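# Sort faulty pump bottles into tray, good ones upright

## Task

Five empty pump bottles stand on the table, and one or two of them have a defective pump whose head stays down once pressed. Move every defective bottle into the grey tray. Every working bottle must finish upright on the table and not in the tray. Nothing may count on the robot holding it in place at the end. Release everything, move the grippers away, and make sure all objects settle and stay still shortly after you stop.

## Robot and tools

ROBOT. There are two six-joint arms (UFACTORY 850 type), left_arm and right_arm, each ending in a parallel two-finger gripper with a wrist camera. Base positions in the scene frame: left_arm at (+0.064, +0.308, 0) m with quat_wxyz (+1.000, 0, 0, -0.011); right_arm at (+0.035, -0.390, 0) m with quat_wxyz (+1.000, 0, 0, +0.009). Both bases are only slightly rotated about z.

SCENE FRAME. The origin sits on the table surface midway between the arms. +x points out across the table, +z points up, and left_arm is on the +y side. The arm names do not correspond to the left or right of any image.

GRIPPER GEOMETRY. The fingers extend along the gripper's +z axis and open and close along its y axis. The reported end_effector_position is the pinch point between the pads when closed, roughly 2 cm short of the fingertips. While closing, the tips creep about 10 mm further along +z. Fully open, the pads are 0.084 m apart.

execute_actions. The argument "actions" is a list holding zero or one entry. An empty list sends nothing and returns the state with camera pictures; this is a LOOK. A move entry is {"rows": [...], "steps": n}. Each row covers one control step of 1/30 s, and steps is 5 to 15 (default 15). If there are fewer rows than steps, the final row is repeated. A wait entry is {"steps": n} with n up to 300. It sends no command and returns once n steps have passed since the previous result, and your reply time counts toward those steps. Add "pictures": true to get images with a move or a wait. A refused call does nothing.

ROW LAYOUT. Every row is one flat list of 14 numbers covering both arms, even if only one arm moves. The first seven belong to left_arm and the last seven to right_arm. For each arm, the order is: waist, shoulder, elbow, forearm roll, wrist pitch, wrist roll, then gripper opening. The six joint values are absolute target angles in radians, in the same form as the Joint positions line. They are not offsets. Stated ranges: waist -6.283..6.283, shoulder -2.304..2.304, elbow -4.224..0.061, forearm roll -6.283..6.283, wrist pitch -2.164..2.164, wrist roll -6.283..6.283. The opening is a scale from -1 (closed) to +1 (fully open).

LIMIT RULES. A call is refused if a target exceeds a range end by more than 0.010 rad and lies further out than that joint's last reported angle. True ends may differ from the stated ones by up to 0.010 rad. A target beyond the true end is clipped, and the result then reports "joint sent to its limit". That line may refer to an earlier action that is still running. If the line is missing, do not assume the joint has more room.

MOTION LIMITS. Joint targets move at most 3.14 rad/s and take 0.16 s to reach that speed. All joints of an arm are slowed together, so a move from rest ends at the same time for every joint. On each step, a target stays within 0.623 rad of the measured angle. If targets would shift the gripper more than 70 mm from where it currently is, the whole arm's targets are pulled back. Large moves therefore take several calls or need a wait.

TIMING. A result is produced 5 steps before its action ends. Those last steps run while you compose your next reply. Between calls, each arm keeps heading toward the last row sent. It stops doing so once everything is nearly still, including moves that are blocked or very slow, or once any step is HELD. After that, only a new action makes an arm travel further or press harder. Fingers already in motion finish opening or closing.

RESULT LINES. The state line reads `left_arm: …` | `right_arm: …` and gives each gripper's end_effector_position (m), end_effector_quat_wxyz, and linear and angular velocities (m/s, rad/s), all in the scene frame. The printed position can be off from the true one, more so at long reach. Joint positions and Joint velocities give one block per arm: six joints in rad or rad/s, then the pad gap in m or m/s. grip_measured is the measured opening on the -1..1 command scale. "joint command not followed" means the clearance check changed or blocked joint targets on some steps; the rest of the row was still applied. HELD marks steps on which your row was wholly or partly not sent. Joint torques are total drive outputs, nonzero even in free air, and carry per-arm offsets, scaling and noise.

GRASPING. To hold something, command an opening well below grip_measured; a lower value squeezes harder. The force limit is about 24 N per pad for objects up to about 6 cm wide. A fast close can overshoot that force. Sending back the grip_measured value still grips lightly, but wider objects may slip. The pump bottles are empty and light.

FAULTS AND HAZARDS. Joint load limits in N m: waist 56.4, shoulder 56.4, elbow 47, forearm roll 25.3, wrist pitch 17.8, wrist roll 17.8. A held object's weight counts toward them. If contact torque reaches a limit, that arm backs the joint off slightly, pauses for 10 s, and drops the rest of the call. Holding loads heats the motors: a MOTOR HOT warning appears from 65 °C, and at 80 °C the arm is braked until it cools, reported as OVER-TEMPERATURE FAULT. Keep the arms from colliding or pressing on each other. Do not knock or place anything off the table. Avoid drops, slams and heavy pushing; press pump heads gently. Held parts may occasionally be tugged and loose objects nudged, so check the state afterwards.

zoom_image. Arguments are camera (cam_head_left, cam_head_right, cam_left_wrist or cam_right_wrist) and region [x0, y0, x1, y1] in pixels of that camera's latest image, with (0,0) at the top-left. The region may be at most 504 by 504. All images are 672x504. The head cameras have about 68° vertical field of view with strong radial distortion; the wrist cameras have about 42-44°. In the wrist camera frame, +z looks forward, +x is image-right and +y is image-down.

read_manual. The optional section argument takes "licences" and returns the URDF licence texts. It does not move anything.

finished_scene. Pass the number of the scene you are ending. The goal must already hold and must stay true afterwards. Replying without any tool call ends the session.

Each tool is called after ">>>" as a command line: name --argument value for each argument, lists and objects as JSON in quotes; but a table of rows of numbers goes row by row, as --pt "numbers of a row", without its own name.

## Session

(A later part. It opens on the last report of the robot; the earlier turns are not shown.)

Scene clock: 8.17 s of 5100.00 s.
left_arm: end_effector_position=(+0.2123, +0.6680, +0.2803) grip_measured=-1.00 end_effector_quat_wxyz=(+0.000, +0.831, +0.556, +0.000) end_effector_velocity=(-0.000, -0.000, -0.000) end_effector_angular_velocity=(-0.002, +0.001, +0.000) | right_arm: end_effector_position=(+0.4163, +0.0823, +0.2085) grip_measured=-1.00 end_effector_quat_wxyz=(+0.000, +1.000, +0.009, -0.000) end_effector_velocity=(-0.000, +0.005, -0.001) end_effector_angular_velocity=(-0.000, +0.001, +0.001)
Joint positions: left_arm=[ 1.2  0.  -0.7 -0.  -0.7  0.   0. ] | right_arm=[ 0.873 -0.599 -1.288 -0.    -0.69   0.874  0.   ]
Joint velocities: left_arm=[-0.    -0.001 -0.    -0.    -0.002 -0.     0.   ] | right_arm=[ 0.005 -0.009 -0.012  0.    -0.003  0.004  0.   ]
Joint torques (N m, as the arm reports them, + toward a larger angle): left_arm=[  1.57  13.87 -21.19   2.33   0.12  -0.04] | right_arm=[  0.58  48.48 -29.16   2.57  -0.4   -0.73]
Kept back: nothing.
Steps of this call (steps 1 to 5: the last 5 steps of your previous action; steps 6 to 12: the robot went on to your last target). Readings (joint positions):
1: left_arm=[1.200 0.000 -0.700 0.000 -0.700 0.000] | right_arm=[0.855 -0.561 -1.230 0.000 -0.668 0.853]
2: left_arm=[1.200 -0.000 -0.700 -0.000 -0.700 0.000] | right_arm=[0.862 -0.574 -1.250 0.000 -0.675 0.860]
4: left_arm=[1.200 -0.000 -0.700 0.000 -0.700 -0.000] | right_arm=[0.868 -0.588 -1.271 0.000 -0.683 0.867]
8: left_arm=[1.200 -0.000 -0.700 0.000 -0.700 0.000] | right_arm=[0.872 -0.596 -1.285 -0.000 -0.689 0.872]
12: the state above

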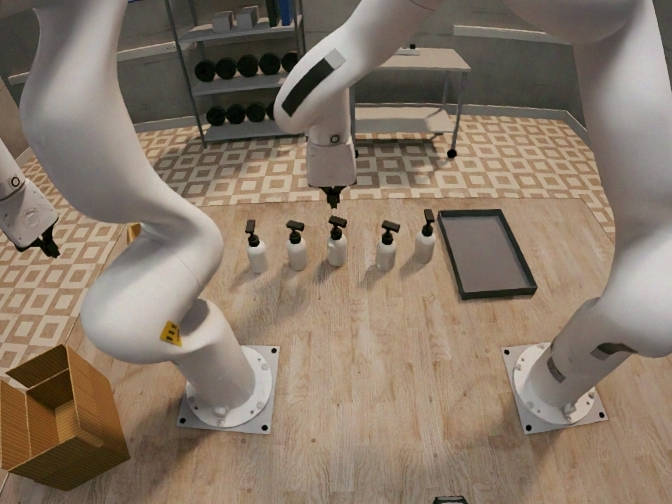

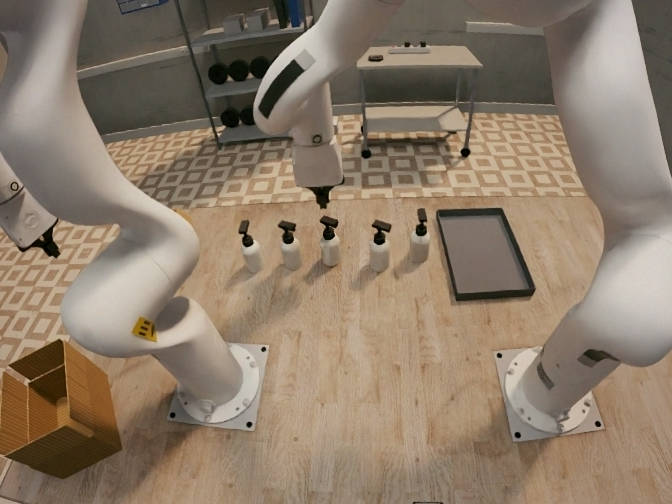

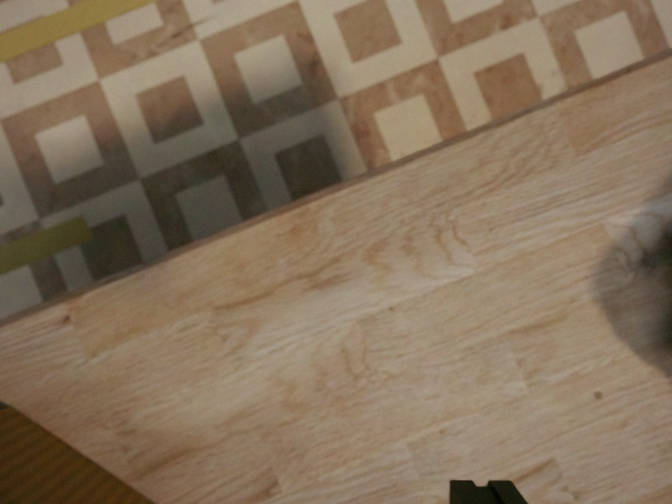

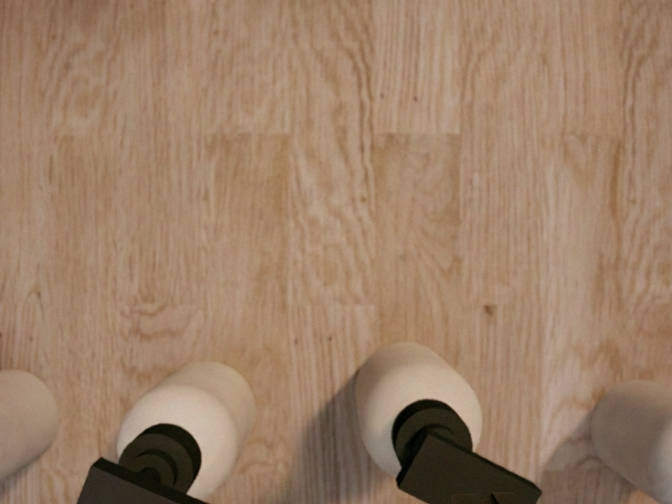

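>>> execute_actions --actions '[{"rows":[[1.2,0,-0.7,0,-0.7,0,-1,0.877,-0.62,-1.27,0,-0.65,0.877,-1],[1.2,0,-0.7,0,-0.7,0,-1,0.877,-0.62,-1.27,0,-0.65,0.877,-1],[1.2,0,-0.7,0,-0.7,0,-1,0.877,-0.62,-1.27,0,-0.65,0.877,-1],[1.2,0,-0.7,0,-0.7,0,-1,0.877,-0.685,-1.257,0,-0.573,0.877,-1]],"steps":15}]'

>>> execute_actions --actions '[{"steps":6}]'

>>> execute_actions --actions '[{"rows":[[1.2,0,-0.7,0,-0.7,0,-1,0.877,-0.59,-1.28,0,-0.69,0.877,-1]],"steps":13}]'

>>> execute_actions --actions '[{"rows":[[1.2,0,-0.7,0,-0.7,0,-1,0.977,-0.755,-1.54,0,-0.785,0.977,-1]],"steps":15}]'

>>> execute_actions --actions '[{"steps":12}]' --pictures true

Scene clock: 9.07 s of 5100.00 s.
left_arm: end_effector_position=(+0.2123, +0.6680, +0.2803) grip_measured=-1.00 end_effector_quat_wxyz=(+0.000, +0.831, +0.556, +0.000) end_effector_velocity=(-0.001, -0.000, -0.001) end_effector_angular_velocity=(-0.003, +0.001, +0.002) | right_arm: end_effector_position=(+0.4120, +0.0804, +0.1509) grip_measured=-1.00 end_effector_quat_wxyz=(+0.002, +1.000, +0.009, -0.002) end_effector_velocity=(+0.003, +0.005, -0.082) end_effector_angular_velocity=(+0.026, -0.021, -0.000)
Joint positions: left_arm=[ 1.2 -0.  -0.7 -0.  -0.7  0.   0. ] | right_arm=[ 0.877 -0.675 -1.259 -0.    -0.588  0.877  0.   ]
Joint velocities: left_arm=[ 0.001 -0.001  0.    -0.    -0.001 -0.     0.   ] | right_arm=[ 0.001 -0.122  0.023  0.     0.179  0.001  0.   ]
Joint torques (N m, as the arm reports them, + toward a larger angle): left_arm=[  2.46   9.74 -20.64   1.82   0.29  -0.53] | right_arm=[  0.76  61.41 -30.54   2.66  -0.63  -0.72]
Steps of this call (steps 1 to 17: the robot went on to your last target; steps 18 to 27: the first 10 steps of this action). Readings (joint positions):
18: left_arm=[1.200 -0.000 -0.700 -0.000 -0.700 0.000] | right_arm=[0.874 -0.600 -1.290 -0.000 -0.690 0.874]
19: left_arm=[1.200 -0.000 -0.700 0.000 -0.700 -0.000] | right_arm=[0.874 -0.601 -1.289 0.000 -0.686 0.874]
21: left_arm=[1.200 0.000 -0.700 -0.000 -0.700 0.000] | right_arm=[0.876 -0.610 -1.280 0.000 -0.668 0.876]
25: left_arm=[1.200 -0.000 -0.700 0.000 -0.700 0.000] | right_arm=[0.877 -0.659 -1.264 -0.000 -0.606 0.877]
27: the state above

Scene clock: 9.27 s of 5100.00 s.
left_arm: end_effector_position=(+0.2123, +0.6680, +0.2803) grip_measured=-1.00 end_effector_quat_wxyz=(+0.000, +0.831, +0.556, +0.000) end_effector_velocity=(+0.000, -0.000, -0.000) end_effector_angular_velocity=(-0.002, +0.002, -0.001) | right_arm: end_effector_position=(+0.4131, +0.0819, +0.1473) grip_measured=-1.00 end_effector_quat_wxyz=(-0.000, +1.000, +0.009, +0.000) end_effector_velocity=(+0.001, +0.002, -0.005) end_effector_angular_velocity=(+0.005, -0.003, -0.000)
Joint positions: left_arm=[ 1.2 -0.  -0.7  0.  -0.7 -0.   0. ] | right_arm=[ 0.877 -0.682 -1.259  0.    -0.577  0.877  0.   ]
Joint velocities: left_arm=[-0.001 -0.001 -0.001  0.001 -0.001 -0.     0.   ] | right_arm=[ 0.001 -0.009 -0.001  0.001  0.013  0.     0.   ]
Joint torques (N m, as the arm reports them, + toward a larger angle): left_arm=[  3.03  13.84 -20.88   2.16   0.31  -0.22] | right_arm=[  0.67  31.68 -17.78   2.23   0.89  -0.81]
Kept back: nothing.
Steps of this call (steps 1 to 5: the last 5 steps of your previous action; step 6: the robot went on to your last target). Readings (joint positions):
1: left_arm=[1.200 0.000 -0.700 -0.000 -0.700 -0.000] | right_arm=[0.877 -0.678 -1.258 -0.000 -0.584 0.877]
2: left_arm=[1.200 0.000 -0.700 -0.000 -0.700 0.000] | right_arm=[0.877 -0.680 -1.258 -0.000 -0.581 0.877]
4: left_arm=[1.200 0.000 -0.700 -0.000 -0.700 -0.000] | right_arm=[0.877 -0.681 -1.259 -0.000 -0.578 0.877]
6: the state above

Scene clock: 9.53 s of 5100.00 s.
left_arm: end_effector_position=(+0.2123, +0.6680, +0.2803) grip_measured=-1.00 end_effector_quat_wxyz=(+0.000, +0.831, +0.556, +0.000) end_effector_velocity=(-0.000, +0.000, +0.001) end_effector_angular_velocity=(+0.002, +0.000, -0.001) | right_arm: end_effector_position=(+0.4141, +0.0832, +0.2034) grip_measured=-1.00 end_effector_quat_wxyz=(-0.002, +1.000, +0.009, +0.002) end_effector_velocity=(-0.009, -0.012, +0.092) end_effector_angular_velocity=(-0.030, +0.023, +0.001)
Joint positions: left_arm=[ 1.2  0.  -0.7  0.  -0.7  0.   0. ] | right_arm=[ 0.877 -0.601 -1.278  0.    -0.672  0.877  0.   ]
Joint velocities: left_arm=[ 0.     0.001 -0.     0.001 -0.     0.     0.   ] | right_arm=[-0.     0.138 -0.024 -0.001 -0.199  0.     0.   ]
Joint torques (N m, as the arm reports them, + toward a larger angle): left_arm=[  3.29  11.31 -19.66   1.35   0.21  -0.12] | right_arm=[  0.84  30.32 -22.29   2.44  -0.33  -0.78]
Steps of this call (steps 1 to 8: the first 8 steps of this action). Readings (joint positions):
1: left_arm=[1.200 0.000 -0.700 -0.000 -0.700 0.000] | right_arm=[0.877 -0.682 -1.259 0.000 -0.576 0.877]
2: left_arm=[1.200 -0.000 -0.700 0.000 -0.700 -0.000] | right_arm=[0.877 -0.680 -1.259 0.000 -0.579 0.877]
4: left_arm=[1.200 -0.000 -0.700 0.000 -0.700 -0.000] | right_arm=[0.877 -0.658 -1.261 -0.000 -0.612 0.877]
8: the state above

Scene clock: 10.03 s of 5100.00 s.
left_arm: end_effector_position=(+0.2123, +0.6680, +0.2803) grip_measured=-1.00 end_effector_quat_wxyz=(+0.000, +0.831, +0.556, +0.000) end_effector_velocity=(-0.001, -0.000, -0.000) end_effector_angular_velocity=(-0.000, +0.000, +0.001) | right_arm: end_effector_position=(+0.4038, +0.1649, +0.2076) grip_measured=-1.00 end_effector_quat_wxyz=(+0.000, +1.000, +0.010, -0.000) end_effector_velocity=(-0.026, +0.134, -0.003) end_effector_angular_velocity=(-0.006, +0.003, -0.008)
Joint positions: left_arm=[ 1.2  0.  -0.7 -0.  -0.7 -0.   0. ] | right_arm=[ 0.966 -0.735 -1.506  0.    -0.771  0.963  0.   ]
Joint velocities: left_arm=[ 0.001  0.     0.     0.    -0.    -0.     0.   ] | right_arm=[ 0.145 -0.241 -0.388 -0.001 -0.154  0.154  0.   ]
Joint torques (N m, as the arm reports them, + toward a larger angle): left_arm=[  0.64  15.67 -19.86   2.4   -0.04  -0.15] | right_arm=[-10.15  69.04 -25.17   2.08  -0.58  -0.7 ]
Steps of this call (steps 1 to 5: the last 5 steps of your previous action; steps 6 to 15: the first 10 steps of this action). Readings (joint positions):
6: left_arm=[1.200 0.000 -0.700 -0.000 -0.700 -0.000] | right_arm=[0.877 -0.592 -1.279 -0.000 -0.688 0.877]
7: left_arm=[1.200 0.000 -0.700 0.000 -0.700 0.000] | right_arm=[0.878 -0.594 -1.282 -0.000 -0.690 0.878]
9: left_arm=[1.200 -0.000 -0.700 0.000 -0.700 -0.000] | right_arm=[0.891 -0.616 -1.320 -0.000 -0.706 0.893]
13: left_arm=[1.200 0.000 -0.700 -0.000 -0.700 -0.000] | right_arm=[0.949 -0.709 -1.465 0.000 -0.756 0.948]
15: the state above

Scene clock: 10.43 s of 5100.00 s.
left_arm: end_effector_position=(+0.2123, +0.6680, +0.2803) grip_measured=-1.00 end_effector_quat_wxyz=(+0.000, +0.831, +0.556, +0.000) end_effector_velocity=(-0.000, -0.000, -0.000) end_effector_angular_velocity=(-0.002, +0.000, +0.001) | right_arm: end_effector_position=(+0.4025, +0.1759, +0.2083) grip_measured=-1.00 end_effector_quat_wxyz=(+0.000, +1.000, +0.009, -0.000) end_effector_velocity=(+0.000, +0.002, -0.000) end_effector_angular_velocity=(+0.000, -0.000, -0.000)
Joint positions: left_arm=[ 1.2 -0.  -0.7  0.  -0.7  0.   0. ] | right_arm=[ 0.977 -0.754 -1.539 -0.    -0.785  0.977  0.   ]
Joint velocities: left_arm=[ 0.001 -0.001  0.    -0.001 -0.001 -0.     0.   ] | right_arm=[ 0.001 -0.004 -0.006  0.    -0.002  0.002  0.   ]
Joint torques (N m, as the arm reports them, + toward a larger angle): left_arm=[  2.89  12.84 -20.69   1.01   0.35  -0.19] | right_arm=[  0.41  55.06 -30.4    2.58  -0.42  -0.7 ]
Kept back: nothing.
Steps of this call (steps 1 to 5: the last 5 steps of your previous action; steps 6 to 12: the robot went on to your last target). Readings (joint positions):
1: left_arm=[1.200 0.000 -0.700 0.000 -0.700 0.000] | right_arm=[0.970 -0.742 -1.517 0.000 -0.776 0.968]
2: left_arm=[1.200 -0.000 -0.700 -0.000 -0.700 0.000] | right_arm=[0.972 -0.746 -1.524 0.000 -0.779 0.971]
4: left_arm=[1.200 -0.000 -0.700 0.000 -0.700 0.000] | right_arm=[0.974 -0.750 -1.532 0.000 -0.782 0.974]
8: left_arm=[1.200 -0.000 -0.700 -0.000 -0.700 0.000] | right_arm=[0.976 -0.753 -1.538 -0.000 -0.784 0.976]
12: the state above

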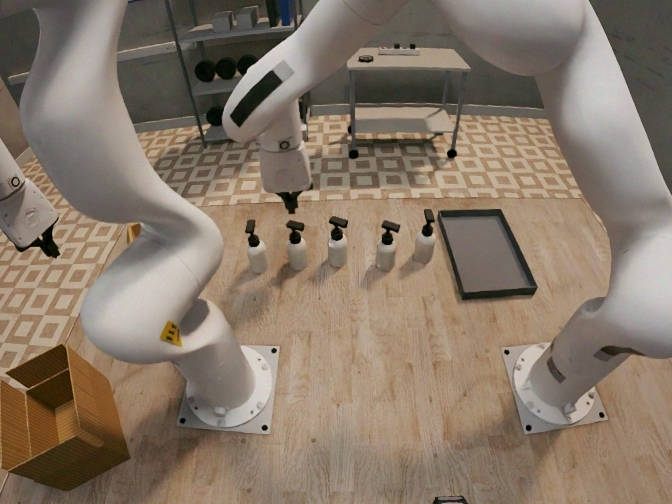

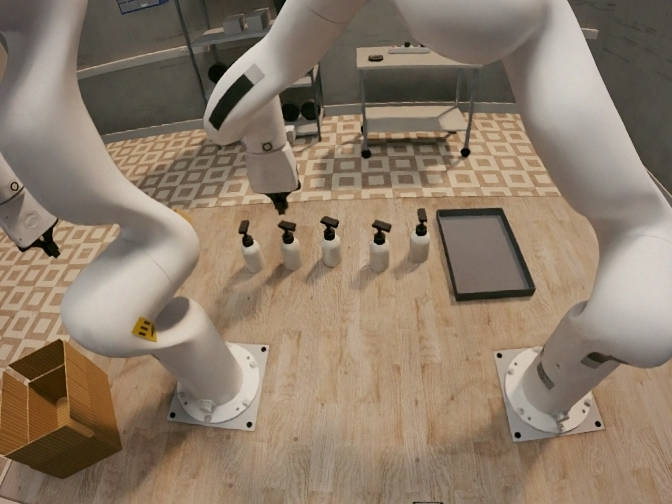

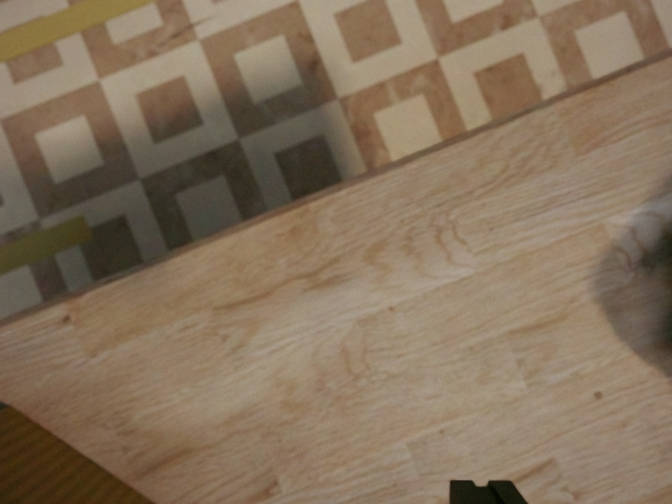

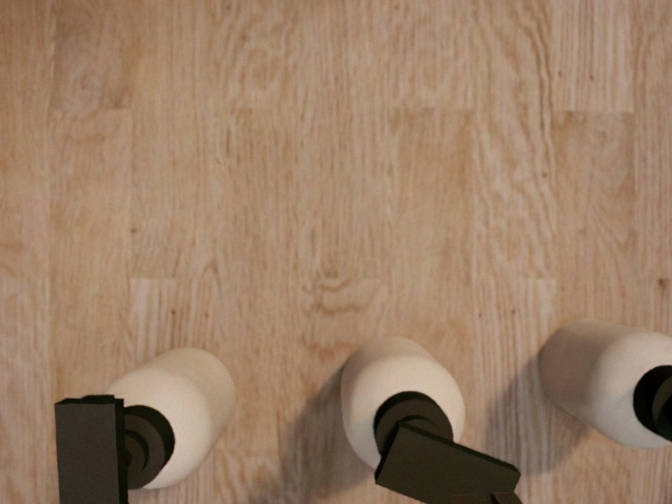

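>>> execute_actions --actions '[{"rows":[[1.2,0,-0.7,0,-0.7,0,-1,0.979,-0.836,-1.518,0,-0.682,0.979,-1]],"steps":15}]'

>>> execute_actions --actions '[{"steps":6}]'

>>> execute_actions --actions '[{"rows":[[1.6,0,-0.7,0,-0.7,0,-1,0.979,-0.745,-1.54,0,-0.795,0.979,-1]],"steps":13}]'

>>> execute_actions --actions '[{"rows":[[1.6,0,-0.7,0,-0.7,0,-1,1.055,-0.985,-1.943,0,-0.958,1.055,-1]],"steps":15}]'

>>> execute_actions --actions '[{"steps":18}]' --pictures true

Scene clock: 11.07 s of 5100.00 s.
left_arm: end_effector_position=(+0.2123, +0.6680, +0.2803) grip_measured=-1.00 end_effector_quat_wxyz=(+0.000, +0.831, +0.556, +0.000) end_effector_velocity=(+0.000, -0.000, -0.000) end_effector_angular_velocity=(-0.000, +0.001, -0.002) | right_arm: end_effector_position=(+0.4010, +0.1765, +0.1485) grip_measured=-1.00 end_effector_quat_wxyz=(+0.001, +1.000, +0.009, -0.000) end_effector_velocity=(+0.016, +0.027, +0.008) end_effector_angular_velocity=(+0.087, -0.055, -0.001)
Joint positions: left_arm=[ 1.2 -0.  -0.7 -0.  -0.7  0.   0. ] | right_arm=[ 0.979 -0.831 -1.519 -0.    -0.69   0.979  0.   ]
Joint velocities: left_arm=[-0.001 -0.    -0.     0.001 -0.001  0.     0.   ] | right_arm=[ 0.001 -0.003 -0.026  0.002  0.08   0.001  0.   ]
Joint torques (N m, as the arm reports them, + toward a larger angle): left_arm=[  2.54  13.16 -20.34   2.01   0.16  -0.26] | right_arm=[  0.75  47.13 -22.73   2.47   0.24  -0.77]
Steps of this call (steps 1 to 9: the robot went on to your last target; steps 10 to 19: the first 10 steps of this action). Readings (joint positions):
10: left_arm=[1.200 -0.000 -0.700 -0.000 -0.700 -0.000] | right_arm=[0.977 -0.755 -1.540 -0.000 -0.785 0.977]
11: left_arm=[1.200 -0.000 -0.700 -0.000 -0.700 -0.000] | right_arm=[0.977 -0.757 -1.540 0.000 -0.782 0.977]
13: left_arm=[1.200 -0.000 -0.700 -0.000 -0.700 0.000] | right_arm=[0.978 -0.780 -1.535 0.000 -0.747 0.978]
17: left_arm=[1.200 -0.000 -0.700 -0.000 -0.700 0.000] | right_arm=[0.979 -0.829 -1.518 -0.000 -0.696 0.979]
19: the state above

Scene clock: 11.27 s of 5100.00 s.
left_arm: end_effector_position=(+0.2123, +0.6680, +0.2803) grip_measured=-1.00 end_effector_quat_wxyz=(+0.000, +0.831, +0.556, +0.000) end_effector_velocity=(+0.000, +0.001, +0.000) end_effector_angular_velocity=(+0.004, -0.002, +0.001) | right_arm: end_effector_position=(+0.4017, +0.1776, +0.1475) grip_measured=-1.00 end_effector_quat_wxyz=(-0.001, +1.000, +0.009, +0.001) end_effector_velocity=(+0.000, -0.000, -0.004) end_effector_angular_velocity=(-0.000, -0.000, -0.000)
Joint positions: left_arm=[ 1.2  0.  -0.7  0.  -0.7  0.   0. ] | right_arm=[ 0.979 -0.833 -1.52  -0.    -0.684  0.979  0.   ]
Joint velocities: left_arm=[ 0.001  0.002  0.    -0.     0.003 -0.     0.   ] | right_arm=[ 0.    -0.006  0.001 -0.     0.007  0.     0.   ]
Joint torques (N m, as the arm reports them, + toward a larger angle): left_arm=[  2.27  10.87 -20.95   3.18   0.36  -0.32] | right_arm=[  1.02  35.72 -18.11   2.73   0.82  -0.76]
Kept back: nothing.
Steps of this call (steps 1 to 5: the last 5 steps of your previous action; step 6: the robot went on to your last target). Readings (joint positions):
1: left_arm=[1.200 -0.000 -0.700 -0.000 -0.700 -0.000] | right_arm=[0.979 -0.832 -1.520 -0.000 -0.687 0.979]
2: left_arm=[1.200 0.000 -0.700 -0.000 -0.700 0.000] | right_arm=[0.979 -0.832 -1.520 -0.000 -0.686 0.979]
4: left_arm=[1.200 0.000 -0.700 -0.000 -0.700 -0.000] | right_arm=[0.979 -0.833 -1.520 0.000 -0.685 0.979]
6: the state above

Scene clock: 11.53 s of 5100.00 s.
left_arm: end_effector_position=(+0.1443, +0.6891, +0.2804) grip_measured=-1.00 end_effector_quat_wxyz=(-0.000, +0.777, +0.630, +0.000) end_effector_velocity=(-0.400, +0.085, +0.000) end_effector_angular_velocity=(+0.001, -0.000, +1.051) | right_arm: end_effector_position=(+0.4020, +0.1782, +0.2080) grip_measured=-1.00 end_effector_quat_wxyz=(-0.003, +1.000, +0.009, +0.002) end_effector_velocity=(-0.008, -0.013, +0.097) end_effector_angular_velocity=(-0.030, +0.019, +0.001)
Joint positions: left_arm=[ 1.383 -0.    -0.7    0.    -0.7   -0.     0.   ] | right_arm=[ 0.979 -0.755 -1.539  0.    -0.778  0.979  0.   ]
Joint velocities: left_arm=[1.051 0.001 0.    0.    0.    0.    0.   ] | right_arm=[ 0.     0.13  -0.024 -0.001 -0.189 -0.     0.   ]
Joint torques (N m, as the arm reports them, + toward a larger angle): left_arm=[ -0.29  13.45 -20.3    2.4    0.01  -0.07] | right_arm=[  0.82  34.93 -21.51   2.58  -0.3   -0.75]
Steps of this call (steps 1 to 8: the first 8 steps of this action). Readings (joint positions):
1: left_arm=[1.200 -0.000 -0.700 -0.000 -0.700 0.000] | right_arm=[0.979 -0.833 -1.520 -0.000 -0.684 0.979]
2: left_arm=[1.203 -0.000 -0.700 -0.000 -0.700 0.000] | right_arm=[0.979 -0.832 -1.520 -0.000 -0.687 0.979]
4: left_arm=[1.239 -0.000 -0.700 -0.000 -0.700 0.000] | right_arm=[0.979 -0.810 -1.521 -0.000 -0.720 0.979]
8: the state above

Scene clock: 12.03 s of 5100.00 s.
left_arm: end_effector_position=(+0.0614, +0.6974, +0.2803) grip_measured=-1.00 end_effector_quat_wxyz=(+0.000, +0.705, +0.709, -0.000) end_effector_velocity=(-0.007, -0.000, -0.000) end_effector_angular_velocity=(+0.001, +0.000, +0.017) | right_arm: end_effector_position=(+0.3999, +0.2592, +0.2126) grip_measured=-1.00 end_effector_quat_wxyz=(+0.000, +1.000, +0.010, -0.000) end_effector_velocity=(-0.038, +0.240, -0.025) end_effector_angular_velocity=(-0.007, +0.005, +0.018)
Joint positions: left_arm=[ 1.598  0.    -0.7   -0.    -0.7    0.     0.   ] | right_arm=[ 1.04  -0.937 -1.859  0.    -0.923  1.039  0.   ]
Joint velocities: left_arm=[ 0.017  0.     0.001 -0.     0.002 -0.     0.   ] | right_arm=[ 0.202 -0.605 -0.991  0.001 -0.394  0.184  0.   ]
Joint torques (N m, as the arm reports them, + toward a larger angle): left_arm=[  4.11  11.13 -20.35   1.32   0.37  -0.11] | right_arm=[ -9.78  87.3  -18.97   1.89  -0.39  -0.86]
Steps of this call (steps 1 to 5: the last 5 steps of your previous action; steps 6 to 15: the first 10 steps of this action). Readings (joint positions):
6: left_arm=[1.565 0.000 -0.700 0.000 -0.700 -0.000] | right_arm=[0.979 -0.747 -1.539 -0.000 -0.793 0.979]
7: left_arm=[1.576 0.000 -0.700 0.000 -0.700 -0.000] | right_arm=[0.979 -0.749 -1.542 -0.000 -0.795 0.980]
9: left_arm=[1.588 0.000 -0.700 0.000 -0.700 -0.000] | right_arm=[0.986 -0.770 -1.581 -0.000 -0.812 0.987]
13: left_arm=[1.596 0.000 -0.700 -0.000 -0.700 0.000] | right_arm=[1.023 -0.885 -1.773 0.000 -0.888 1.023]
15: the state above

Scene clock: 12.63 s of 5100.00 s.
left_arm: end_effector_position=(+0.0606, +0.6974, +0.2803) grip_measured=-1.00 end_effector_quat_wxyz=(+0.000, +0.704, +0.710, +0.000) end_effector_velocity=(-0.000, -0.000, +0.001) end_effector_angular_velocity=(+0.001, -0.000, +0.001) | right_arm: end_effector_position=(+0.3978, +0.2779, +0.2129) grip_measured=-1.00 end_effector_quat_wxyz=(-0.000, +1.000, +0.009, +0.000) end_effector_velocity=(-0.000, +0.001, +0.000) end_effector_angular_velocity=(+0.001, -0.000, +0.001)
Joint positions: left_arm=[ 1.6  0.  -0.7 -0.  -0.7  0.   0. ] | right_arm=[ 1.055 -0.985 -1.943 -0.    -0.958  1.055  0.   ]
Joint velocities: left_arm=[ 0.001  0.003  0.001 -0.    -0.001  0.     0.   ] | right_arm=[ 0.001 -0.002 -0.003  0.    -0.     0.     0.   ]
Joint torques (N m, as the arm reports them, + toward a larger angle): left_arm=[  1.04  13.12 -19.95   2.95   0.3   -0.3 ] | right_arm=[  0.84  63.32 -31.91   2.68  -0.44  -0.75]
Kept back: nothing.
Steps of this call (steps 1 to 5: the last 5 steps of your previous action; steps 6 to 18: the robot went on to your last target). Readings (joint positions):
1: left_arm=[1.598 0.000 -0.700 -0.000 -0.700 0.000] | right_arm=[1.046 -0.954 -1.886 0.000 -0.934 1.044]
2: left_arm=[1.599 0.000 -0.700 -0.000 -0.700 0.000] | right_arm=[1.049 -0.964 -1.904 0.000 -0.941 1.047]
4: left_arm=[1.599 0.000 -0.700 -0.000 -0.700 0.000] | right_arm=[1.052 -0.975 -1.924 0.000 -0.950 1.051]
8: left_arm=[1.600 0.000 -0.700 -0.000 -0.700 0.000] | right_arm=[1.054 -0.982 -1.938 -0.000 -0.956 1.054]
18: the state above

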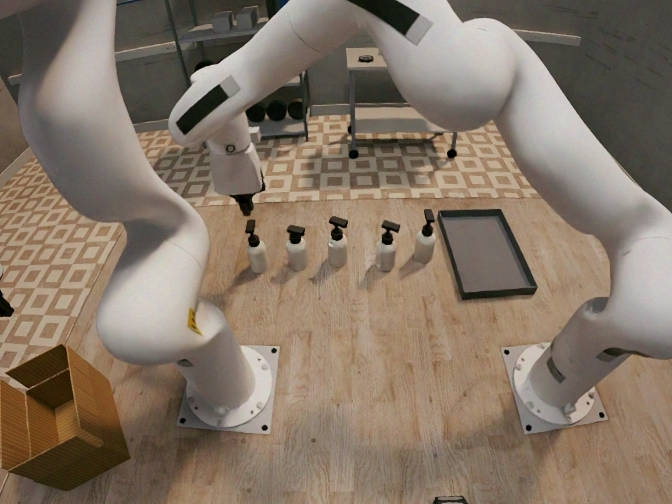

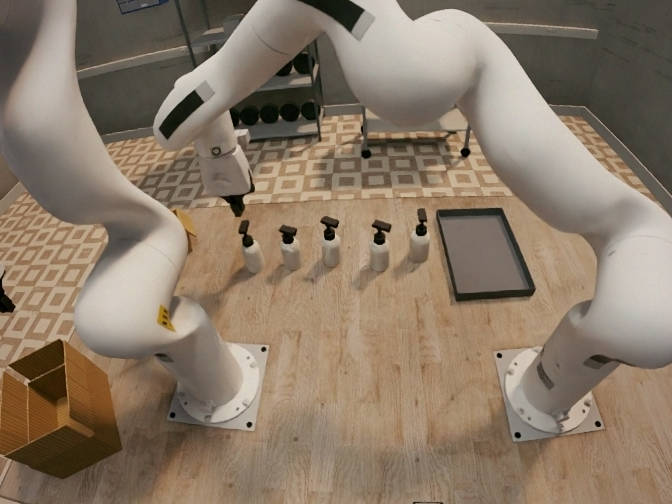

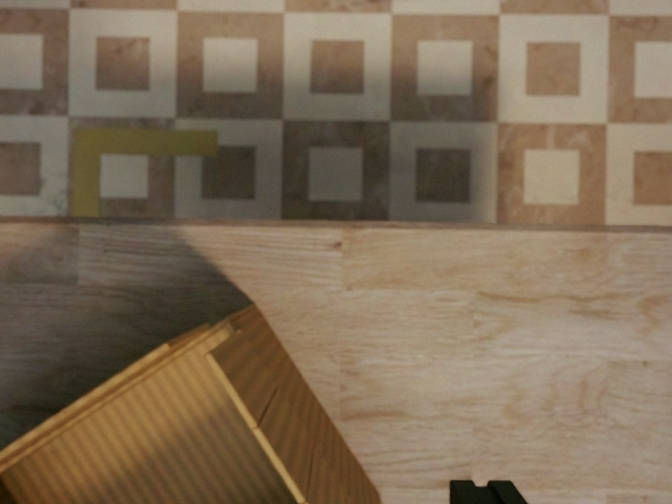

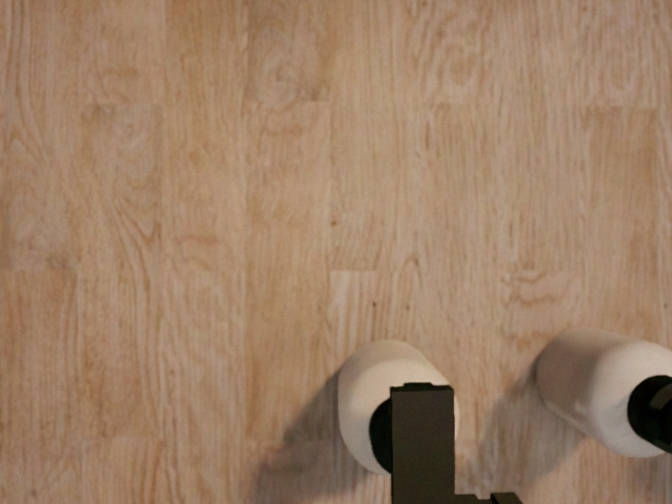

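>>> execute_actions --actions '[{"rows":[[1.6,0,-0.7,0,-0.7,0,-1,1.062,-1.059,-1.916,0,-0.857,1.062,-1]],"steps":15}]'

>>> execute_actions --actions '[{"steps":6}]'

>>> execute_actions --actions '[{"rows":[[1.6,0,-0.7,0,-0.7,0,-1,1.062,-0.98,-1.943,0,-0.963,1.062,-1]],"steps":13}]'

>>> execute_actions --actions '[{"rows":[[1.6,0,-0.7,0,-0.7,0,-1,0.85,-0.55,-1.45,0,-0.9,0.85,0.1]],"steps":15}]'

>>> execute_actions --actions '[{"steps":20}]' --pictures true

>>> zoom_image --camera "cam_head_left" --region '[230, 190, 460, 290]'

Scene clock: 13.30 s of 5100.00 s.
left_arm: end_effector_position=(+0.0605, +0.6974, +0.2803) grip_measured=-1.00 end_effector_quat_wxyz=(+0.000, +0.704, +0.710, +0.000) end_effector_velocity=(-0.001, +0.000, +0.000) end_effector_angular_velocity=(+0.001, +0.001, +0.001) | right_arm: end_effector_position=(+0.3937, +0.2808, +0.1491) grip_measured=-1.00 end_effector_quat_wxyz=(+0.000, +1.000, +0.009, -0.000) end_effector_velocity=(+0.009, +0.018, +0.001) end_effector_angular_velocity=(+0.064, -0.033, -0.004)
Joint positions: left_arm=[ 1.6 -0.  -0.7 -0.  -0.7 -0.   0. ] | right_arm=[ 1.062 -1.054 -1.918 -0.    -0.864  1.062  0.   ]
Joint velocities: left_arm=[ 0.002 -0.    -0.     0.001  0.     0.     0.   ] | right_arm=[ 0.001 -0.007 -0.015  0.001  0.063  0.005  0.   ]
Joint torques (N m, as the arm reports them, + toward a larger angle): left_arm=[  2.4   11.87 -21.94   1.82   0.21  -0.56] | right_arm=[  2.    55.34 -25.75   2.96  -0.25  -0.75]
Steps of this call (steps 1 to 10: the robot went on to your last target; steps 11 to 20: the first 10 steps of this action). Readings (joint positions):
11: left_arm=[1.600 -0.000 -0.700 -0.000 -0.700 0.000] | right_arm=[1.055 -0.985 -1.943 -0.000 -0.958 1.055]
12: left_arm=[1.600 0.000 -0.700 -0.000 -0.700 0.000] | right_arm=[1.055 -0.987 -1.943 0.000 -0.955 1.055]
14: left_arm=[1.600 -0.000 -0.700 -0.000 -0.700 0.000] | right_arm=[1.057 -1.007 -1.937 0.000 -0.921 1.058]
18: left_arm=[1.600 0.000 -0.700 -0.000 -0.700 -0.000] | right_arm=[1.061 -1.053 -1.917 -0.000 -0.871 1.061]
20: the state above

Scene clock: 13.50 s of 5100.00 s.
left_arm: end_effector_position=(+0.0605, +0.6974, +0.2803) grip_measured=-1.00 end_effector_quat_wxyz=(+0.000, +0.704, +0.710, +0.000) end_effector_velocity=(+0.000, -0.000, +0.000) end_effector_angular_velocity=(-0.001, +0.000, -0.001) | right_arm: end_effector_position=(+0.3939, +0.2818, +0.1482) grip_measured=-1.00 end_effector_quat_wxyz=(-0.001, +1.000, +0.009, +0.001) end_effector_velocity=(-0.001, +0.000, -0.005) end_effector_angular_velocity=(-0.000, +0.000, +0.001)
Joint positions: left_arm=[ 1.6 -0.  -0.7  0.  -0.7 -0.   0. ] | right_arm=[ 1.062 -1.056 -1.918 -0.    -0.859  1.062  0.   ]
Joint velocities: left_arm=[-0.     0.     0.     0.001 -0.001  0.     0.   ] | right_arm=[ 0.001 -0.006  0.001  0.     0.006  0.     0.   ]
Joint torques (N m, as the arm reports them, + toward a larger angle): left_arm=[  2.35  14.05 -19.24   2.83   0.28  -0.37] | right_arm=[  2.1   40.23 -17.67   3.19   0.61  -0.81]
Kept back: nothing.
Steps of this call (steps 1 to 5: the last 5 steps of your previous action; step 6: the robot went on to your last target). Readings (joint positions):
1: left_arm=[1.600 0.000 -0.700 0.000 -0.700 0.000] | right_arm=[1.062 -1.055 -1.918 -0.000 -0.862 1.062]
2: left_arm=[1.600 0.000 -0.700 -0.000 -0.700 -0.000] | right_arm=[1.062 -1.055 -1.918 -0.000 -0.861 1.062]
4: left_arm=[1.600 0.000 -0.700 0.000 -0.700 -0.000] | right_arm=[1.062 -1.056 -1.918 -0.000 -0.860 1.062]
6: the state above

Scene clock: 13.77 s of 5100.00 s.
left_arm: end_effector_position=(+0.0605, +0.6974, +0.2803) grip_measured=-1.00 end_effector_quat_wxyz=(+0.000, +0.704, +0.710, +0.000) end_effector_velocity=(-0.000, -0.000, -0.000) end_effector_angular_velocity=(-0.002, -0.000, +0.001) | right_arm: end_effector_position=(+0.3937, +0.2820, +0.2101) grip_measured=-1.00 end_effector_quat_wxyz=(-0.003, +1.000, +0.009, +0.001) end_effector_velocity=(-0.006, -0.011, +0.098) end_effector_angular_velocity=(-0.026, +0.013, +0.000)
Joint positions: left_arm=[ 1.6 -0.  -0.7  0.  -0.7  0.   0. ] | right_arm=[ 1.062 -0.988 -1.941  0.    -0.947  1.062  0.   ]
Joint velocities: left_arm=[ 0.    -0.001 -0.    -0.    -0.001 -0.     0.   ] | right_arm=[-0.     0.11  -0.033 -0.001 -0.172  0.     0.   ]
Joint torques (N m, as the arm reports them, + toward a larger angle): left_arm=[  1.85  13.77 -20.93   2.37   0.35   0.  ] | right_arm=[  0.74  39.92 -21.83   2.28  -0.03  -0.7 ]
Steps of this call (steps 1 to 8: the first 8 steps of this action). Readings (joint positions):
1: left_arm=[1.600 -0.000 -0.700 0.000 -0.700 0.000] | right_arm=[1.062 -1.056 -1.918 -0.000 -0.859 1.062]
2: left_arm=[1.600 -0.000 -0.700 -0.000 -0.700 -0.000] | right_arm=[1.062 -1.055 -1.918 -0.000 -0.862 1.062]
4: left_arm=[1.600 0.000 -0.700 0.000 -0.700 -0.000] | right_arm=[1.062 -1.036 -1.921 -0.000 -0.894 1.062]
8: the state above

Scene clock: 14.27 s of 5100.00 s.
left_arm: end_effector_position=(+0.0605, +0.6974, +0.2803) grip_measured=-1.00 end_effector_quat_wxyz=(+0.000, +0.704, +0.710, +0.000) end_effector_velocity=(-0.000, -0.000, -0.000) end_effector_angular_velocity=(-0.001, -0.000, +0.002) | right_arm: end_effector_position=(+0.4278, +0.1967, +0.2635) grip_measured=+0.09 end_effector_quat_wxyz=(+0.000, +1.000, +0.009, -0.000) end_effector_velocity=(+0.104, -0.366, +0.178) end_effector_angular_velocity=(+0.002, -0.001, -0.005)
Joint positions: left_arm=[ 1.6 -0.  -0.7  0.  -0.7  0.   0. ] | right_arm=[ 0.962 -0.78  -1.712 -0.    -0.933  0.963  0.048]
Joint velocities: left_arm=[ 0.001 -0.001  0.    -0.001  0.    -0.     0.   ] | right_arm=[-0.411  0.833  0.949  0.     0.117 -0.407  0.   ]
Joint torques (N m, as the arm reports them, + toward a larger angle): left_arm=[  4.73  12.73 -20.51   3.26   0.11  -0.15] | right_arm=[  1.85  58.86 -31.83   2.61  -0.53  -0.75]
Steps of this call (steps 1 to 5: the last 5 steps of your previous action; steps 6 to 15: the first 10 steps of this action). Readings (joint positions):
6: left_arm=[1.600 -0.000 -0.700 0.000 -0.700 -0.000] | right_arm=[1.062 -0.982 -1.942 0.000 -0.961 1.062]
7: left_arm=[1.600 0.000 -0.700 -0.000 -0.700 0.000] | right_arm=[1.061 -0.980 -1.939 0.000 -0.961 1.060]
9: left_arm=[1.600 0.000 -0.700 0.000 -0.700 -0.000] | right_arm=[1.047 -0.949 -1.900 0.000 -0.956 1.044]
13: left_arm=[1.600 -0.000 -0.700 0.000 -0.700 -0.000] | right_arm=[0.990 -0.835 -1.775 -0.000 -0.941 0.990]
15: the state above

Scene clock: 14.93 s of 5100.00 s.
left_arm: end_effector_position=(+0.0605, +0.6974, +0.2803) grip_measured=-1.00 end_effector_quat_wxyz=(+0.000, +0.704, +0.710, +0.000) end_effector_velocity=(-0.000, +0.001, +0.001) end_effector_angular_velocity=(+0.003, -0.000, +0.000) | right_arm: end_effector_position=(+0.4427, +0.0922, +0.3044) grip_measured=+0.09 end_effector_quat_wxyz=(+0.000, +1.000, +0.009, -0.000) end_effector_velocity=(+0.001, -0.003, +0.002) end_effector_angular_velocity=(+0.001, -0.001, -0.002)
Joint positions: left_arm=[ 1.6  0.  -0.7  0.  -0.7 -0.   0. ] | right_arm=[ 0.851 -0.551 -1.451  0.    -0.9    0.85   0.048]
Joint velocities: left_arm=[ 0.     0.    -0.001 -0.     0.001  0.     0.   ] | right_arm=[-0.004  0.007  0.006 -0.     0.    -0.002  0.   ]
Joint torques (N m, as the arm reports them, + toward a larger angle): left_arm=[  2.7   14.95 -19.63   2.99   0.19  -0.43] | right_arm=[  0.35  49.61 -31.54   2.47  -0.42  -0.74]
Kept back: nothing.
Steps of this call (steps 1 to 5: the last 5 steps of your previous action; steps 6 to 20: the robot went on to your last target). Readings (joint positions):
1: left_arm=[1.600 -0.000 -0.700 0.000 -0.700 0.000] | right_arm=[0.949 -0.752 -1.680 -0.000 -0.929 0.949]
2: left_arm=[1.600 -0.000 -0.700 -0.000 -0.700 0.000] | right_arm=[0.935 -0.724 -1.649 -0.000 -0.925 0.936]
4: left_arm=[1.600 -0.000 -0.700 0.000 -0.700 0.000] | right_arm=[0.908 -0.668 -1.585 -0.000 -0.917 0.908]
8: left_arm=[1.600 -0.000 -0.700 -0.000 -0.700 0.000] | right_arm=[0.863 -0.577 -1.484 -0.000 -0.905 0.865]
20: the state above

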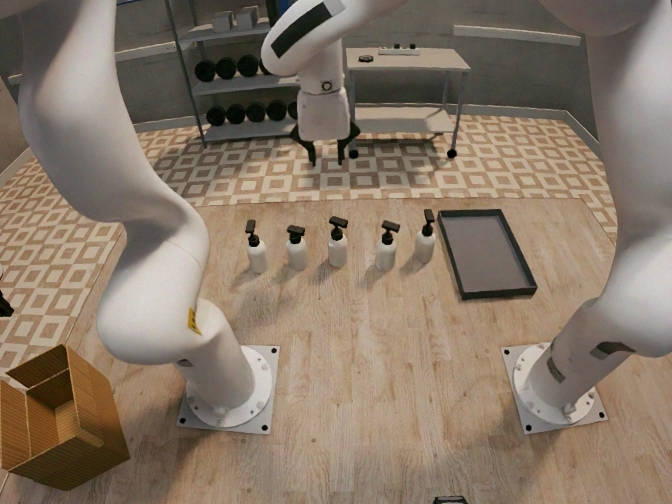

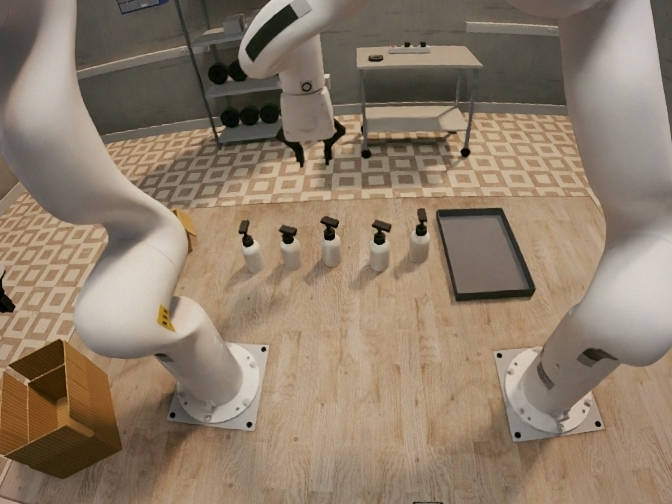

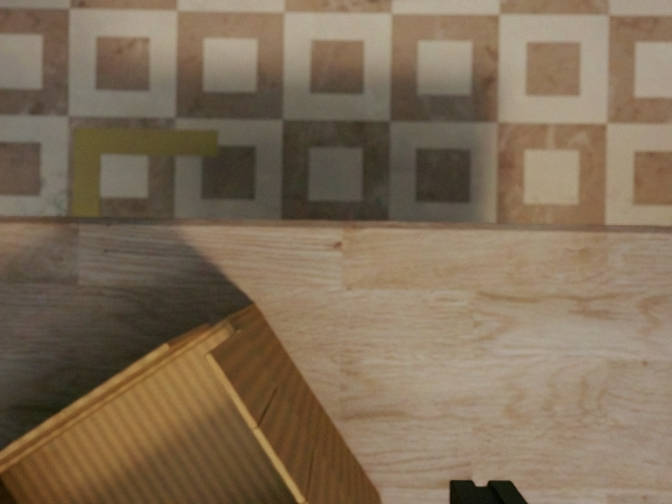

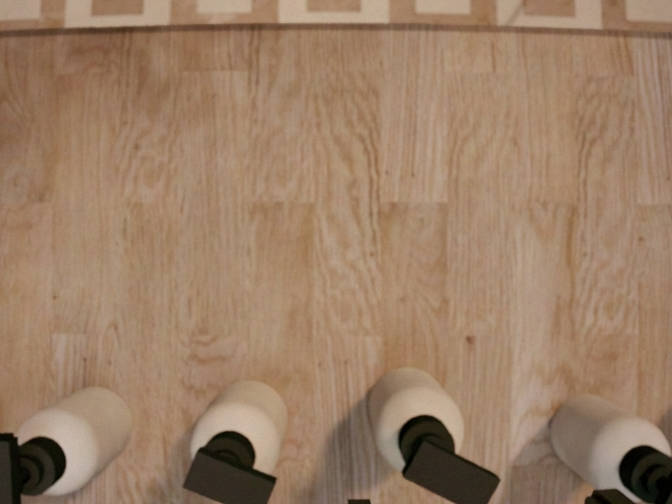

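Region (230, 190, 460, 290) of cam_head_left's 672x504 image, scaled by 2.191, with more detail than that image has; it fills the top 219 rows of this view, and the rest is white.

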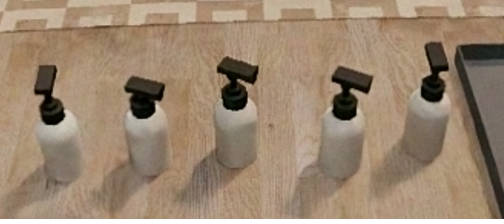

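>>> execute_actions --actions '[{"rows":[[1.6,0,-0.7,0,-0.7,0,-1,0.979,-0.745,-1.545,0,-0.80,-0.24,0.1]],"steps":15}]'

>>> execute_actions --actions '[{"steps":15}]'

>>> execute_actions --actions '[{"rows":[[1.6,0,-0.7,0,-0.7,0,-1,0.979,-0.899,-1.524,0,-0.625,-0.24,0.1]],"steps":15}]'

>>> execute_actions --actions '[{"steps":10}]' --pictures true

>>> zoom_image --camera "cam_head_left" --region '[230, 170, 370, 290]'

Scene clock: 15.80 s of 5100.00 s.
left_arm: end_effector_position=(+0.0605, +0.6974, +0.2803) grip_measured=-1.00 end_effector_quat_wxyz=(+0.000, +0.704, +0.710, +0.000) end_effector_velocity=(-0.000, +0.001, +0.001) end_effector_angular_velocity=(+0.006, +0.000, -0.000) | right_arm: end_effector_position=(+0.4213, +0.1423, +0.2547) grip_measured=+0.09 end_effector_quat_wxyz=(+0.000, +0.967, +0.254, -0.001) end_effector_velocity=(-0.107, +0.208, -0.218) end_effector_angular_velocity=(+0.003, +0.002, +2.772)
Joint positions: left_arm=[ 1.6  0.  -0.7 -0.  -0.7 -0.   0. ] | right_arm=[ 0.925 -0.663 -1.504  0.    -0.842  0.43   0.048]
Joint velocities: left_arm=[ 0.     0.002 -0.001  0.     0.003  0.     0.   ] | right_arm=[ 0.318 -0.481 -0.235 -0.     0.247 -2.454  0.   ]
Joint torques (N m, as the arm reports them, + toward a larger angle): left_arm=[  2.25  11.82 -20.49   1.85   0.44  -0.08] | right_arm=[ -0.1   54.89 -31.85   2.66  -0.48  -1.3 ]
Steps of this call (steps 1 to 15: the robot went on to your last target; step 16: nothing new was sent; steps 17 to 26: the first 10 steps of this action). Readings (joint positions):
17: left_arm=[1.600 -0.000 -0.700 -0.000 -0.700 -0.000] | right_arm=[0.850 -0.550 -1.450 0.000 -0.900 0.850]
18: left_arm=[1.600 -0.000 -0.700 -0.000 -0.700 0.000] | right_arm=[0.850 -0.551 -1.451 -0.000 -0.900 0.846]
20: left_arm=[1.600 0.000 -0.700 -0.000 -0.700 -0.000] | right_arm=[0.858 -0.562 -1.457 -0.000 -0.893 0.807]
24: left_arm=[1.600 -0.000 -0.700 0.000 -0.700 0.000] | right_arm=[0.902 -0.629 -1.488 0.000 -0.860 0.580]
26: the state above

Scene clock: 16.30 s of 5100.00 s.
left_arm: end_effector_position=(+0.0605, +0.6974, +0.2803) grip_measured=-1.00 end_effector_quat_wxyz=(+0.000, +0.704, +0.710, +0.000) end_effector_velocity=(-0.000, -0.000, -0.000) end_effector_angular_velocity=(-0.001, +0.000, +0.000) | right_arm: end_effector_position=(+0.4016, +0.1767, +0.2177) grip_measured=+0.09 end_effector_quat_wxyz=(-0.000, +0.817, +0.577, +0.000) end_effector_velocity=(-0.002, +0.002, -0.005) end_effector_angular_velocity=(-0.003, +0.001, +0.068)
Joint positions: left_arm=[ 1.6 -0.  -0.7  0.  -0.7 -0.   0. ] | right_arm=[ 0.978 -0.744 -1.545 -0.    -0.8   -0.234  0.048]
Joint velocities: left_arm=[ 0.    -0.     0.     0.001 -0.    -0.001  0.   ] | right_arm=[ 0.004 -0.008 -0.003 -0.001  0.003 -0.063  0.   ]
Joint torques (N m, as the arm reports them, + toward a larger angle): left_arm=[  5.65  13.28 -20.49   2.05   0.16  -0.26] | right_arm=[  0.68  55.71 -30.8    2.8   -0.35  -0.79]
Kept back: nothing.
Steps of this call (steps 1 to 5: the last 5 steps of your previous action; steps 6 to 15: the robot went on to your last target). Readings (joint positions):
1: left_arm=[1.600 0.000 -0.700 -0.000 -0.700 -0.000] | right_arm=[0.935 -0.679 -1.512 0.000 -0.834 0.344]
2: left_arm=[1.600 0.000 -0.700 0.000 -0.700 0.000] | right_arm=[0.945 -0.693 -1.519 0.000 -0.827 0.252]
4: left_arm=[1.600 -0.000 -0.700 -0.000 -0.700 -0.000] | right_arm=[0.960 -0.716 -1.530 0.000 -0.815 0.069]
8: left_arm=[1.600 0.000 -0.700 -0.000 -0.700 -0.000] | right_arm=[0.975 -0.738 -1.541 0.000 -0.804 -0.164]
15: the state above

Scene clock: 16.63 s of 5100.00 s.
left_arm: end_effector_position=(+0.0605, +0.6974, +0.2803) grip_measured=-1.00 end_effector_quat_wxyz=(+0.000, +0.704, +0.710, +0.000) end_effector_velocity=(-0.000, +0.001, +0.001) end_effector_angular_velocity=(+0.003, -0.001, +0.001) | right_arm: end_effector_position=(+0.4015, +0.1773, +0.1162) grip_measured=+0.09 end_effector_quat_wxyz=(+0.001, +0.815, +0.580, -0.003) end_effector_velocity=(-0.008, -0.011, -0.174) end_effector_angular_velocity=(-0.011, +0.007, +0.006)
Joint positions: left_arm=[ 1.6 -0.  -0.7  0.  -0.7  0.   0. ] | right_arm=[ 0.979 -0.882 -1.524 -0.    -0.648 -0.24   0.048]
Joint velocities: left_arm=[ 0.001  0.002 -0.    -0.002  0.001  0.001  0.   ] | right_arm=[ 0.001 -0.236  0.038 -0.     0.261 -0.005  0.   ]
Joint torques (N m, as the arm reports them, + toward a larger angle): left_arm=[  2.62  10.22 -19.66   2.41   0.21  -0.36] | right_arm=[  0.45  87.03 -39.28   2.74  -0.41  -0.74]
Steps of this call (steps 1 to 10: the first 10 steps of this action). Readings (joint positions):
1: left_arm=[1.600 0.000 -0.700 -0.000 -0.700 0.000] | right_arm=[0.978 -0.744 -1.545 -0.000 -0.800 -0.236]
2: left_arm=[1.600 0.000 -0.700 -0.000 -0.700 -0.000] | right_arm=[0.979 -0.746 -1.545 0.000 -0.797 -0.237]
4: left_arm=[1.600 0.000 -0.700 -0.000 -0.700 0.000] | right_arm=[0.979 -0.773 -1.544 0.000 -0.762 -0.238]
8: left_arm=[1.600 0.000 -0.700 -0.000 -0.700 0.000] | right_arm=[0.979 -0.856 -1.529 -0.000 -0.675 -0.239]
10: the state above

Scene clock: 16.97 s of 5100.00 s.
left_arm: end_effector_position=(+0.0605, +0.6974, +0.2803) grip_measured=-1.00 end_effector_quat_wxyz=(+0.000, +0.704, +0.710, +0.000) end_effector_velocity=(+0.000, -0.000, +0.000) end_effector_angular_velocity=(+0.001, +0.001, -0.000) | right_arm: end_effector_position=(+0.4023, +0.1787, +0.1055) grip_measured=+0.09 end_effector_quat_wxyz=(-0.000, +0.815, +0.580, +0.000) end_effector_velocity=(-0.001, -0.001, -0.007) end_effector_angular_velocity=(-0.003, +0.002, -0.000)
Joint positions: left_arm=[ 1.6 -0.  -0.7  0.  -0.7 -0.   0. ] | right_arm=[ 0.979 -0.898 -1.524  0.    -0.626 -0.24   0.048]
Joint velocities: left_arm=[-0.     0.001  0.001  0.001  0.    -0.001  0.   ] | right_arm=[-0.001 -0.009  0.002 -0.     0.007 -0.    -0.   ]
Joint torques (N m, as the arm reports them, + toward a larger angle): left_arm=[  3.94  15.89 -20.27   2.23   0.27  -0.47] | right_arm=[  0.11  59.71 -28.84   2.56  -0.38  -0.68]
Kept back: nothing.
Steps of this call (steps 1 to 5: the last 5 steps of your previous action; steps 6 to 10: the robot went on to your last target). Readings (joint positions):
1: left_arm=[1.600 0.000 -0.700 0.000 -0.700 -0.000] | right_arm=[0.979 -0.888 -1.524 -0.000 -0.641 -0.240]
2: left_arm=[1.600 -0.000 -0.700 0.000 -0.700 -0.000] | right_arm=[0.979 -0.891 -1.524 -0.000 -0.636 -0.240]
4: left_arm=[1.600 0.000 -0.700 0.000 -0.700 0.000] | right_arm=[0.979 -0.894 -1.525 0.000 -0.630 -0.240]
8: left_arm=[1.600 0.000 -0.700 -0.000 -0.700 -0.000] | right_arm=[0.979 -0.897 -1.525 0.000 -0.626 -0.240]
10: the state above

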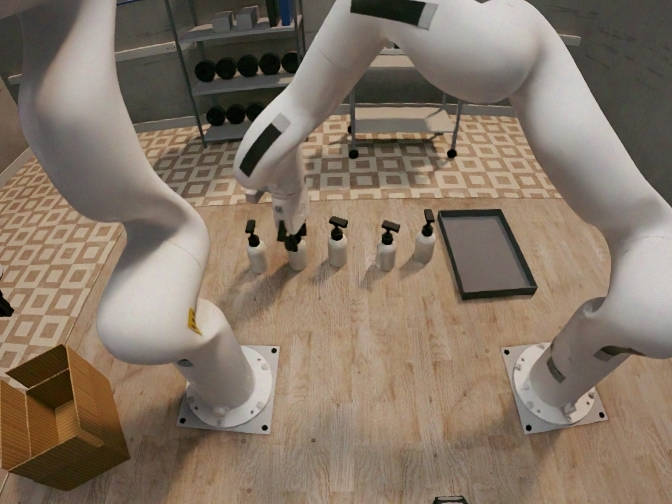

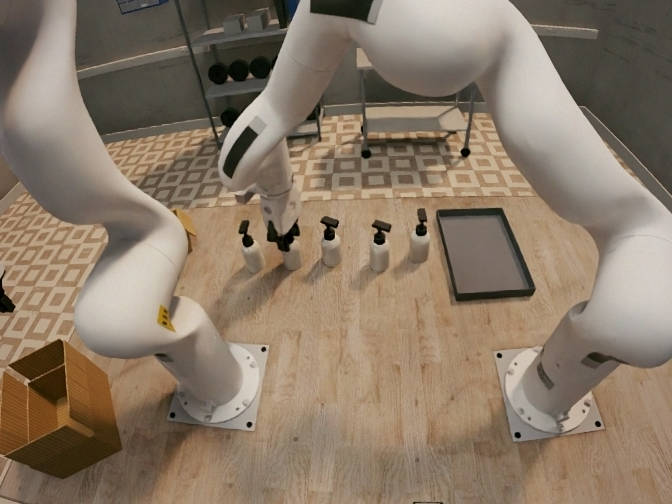

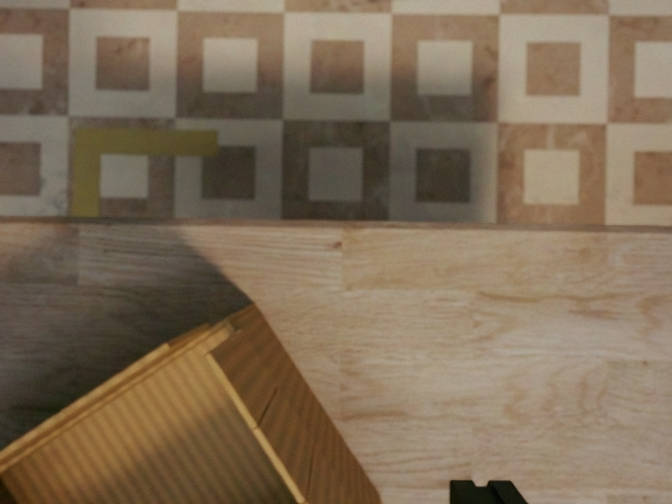

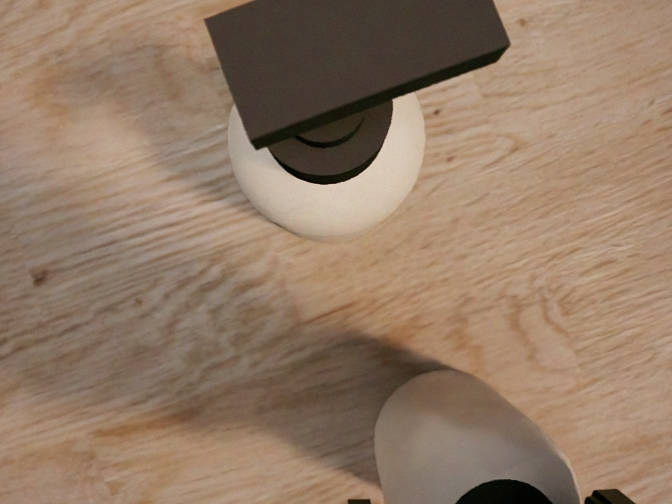

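Region (230, 170, 370, 290) of cam_head_left's 672x504 image, scaled by 3.600, with more detail than that image has; it fills the top 432 rows of this view, and the rest is white.

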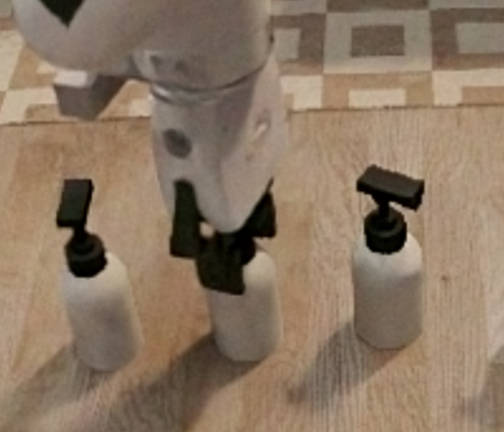

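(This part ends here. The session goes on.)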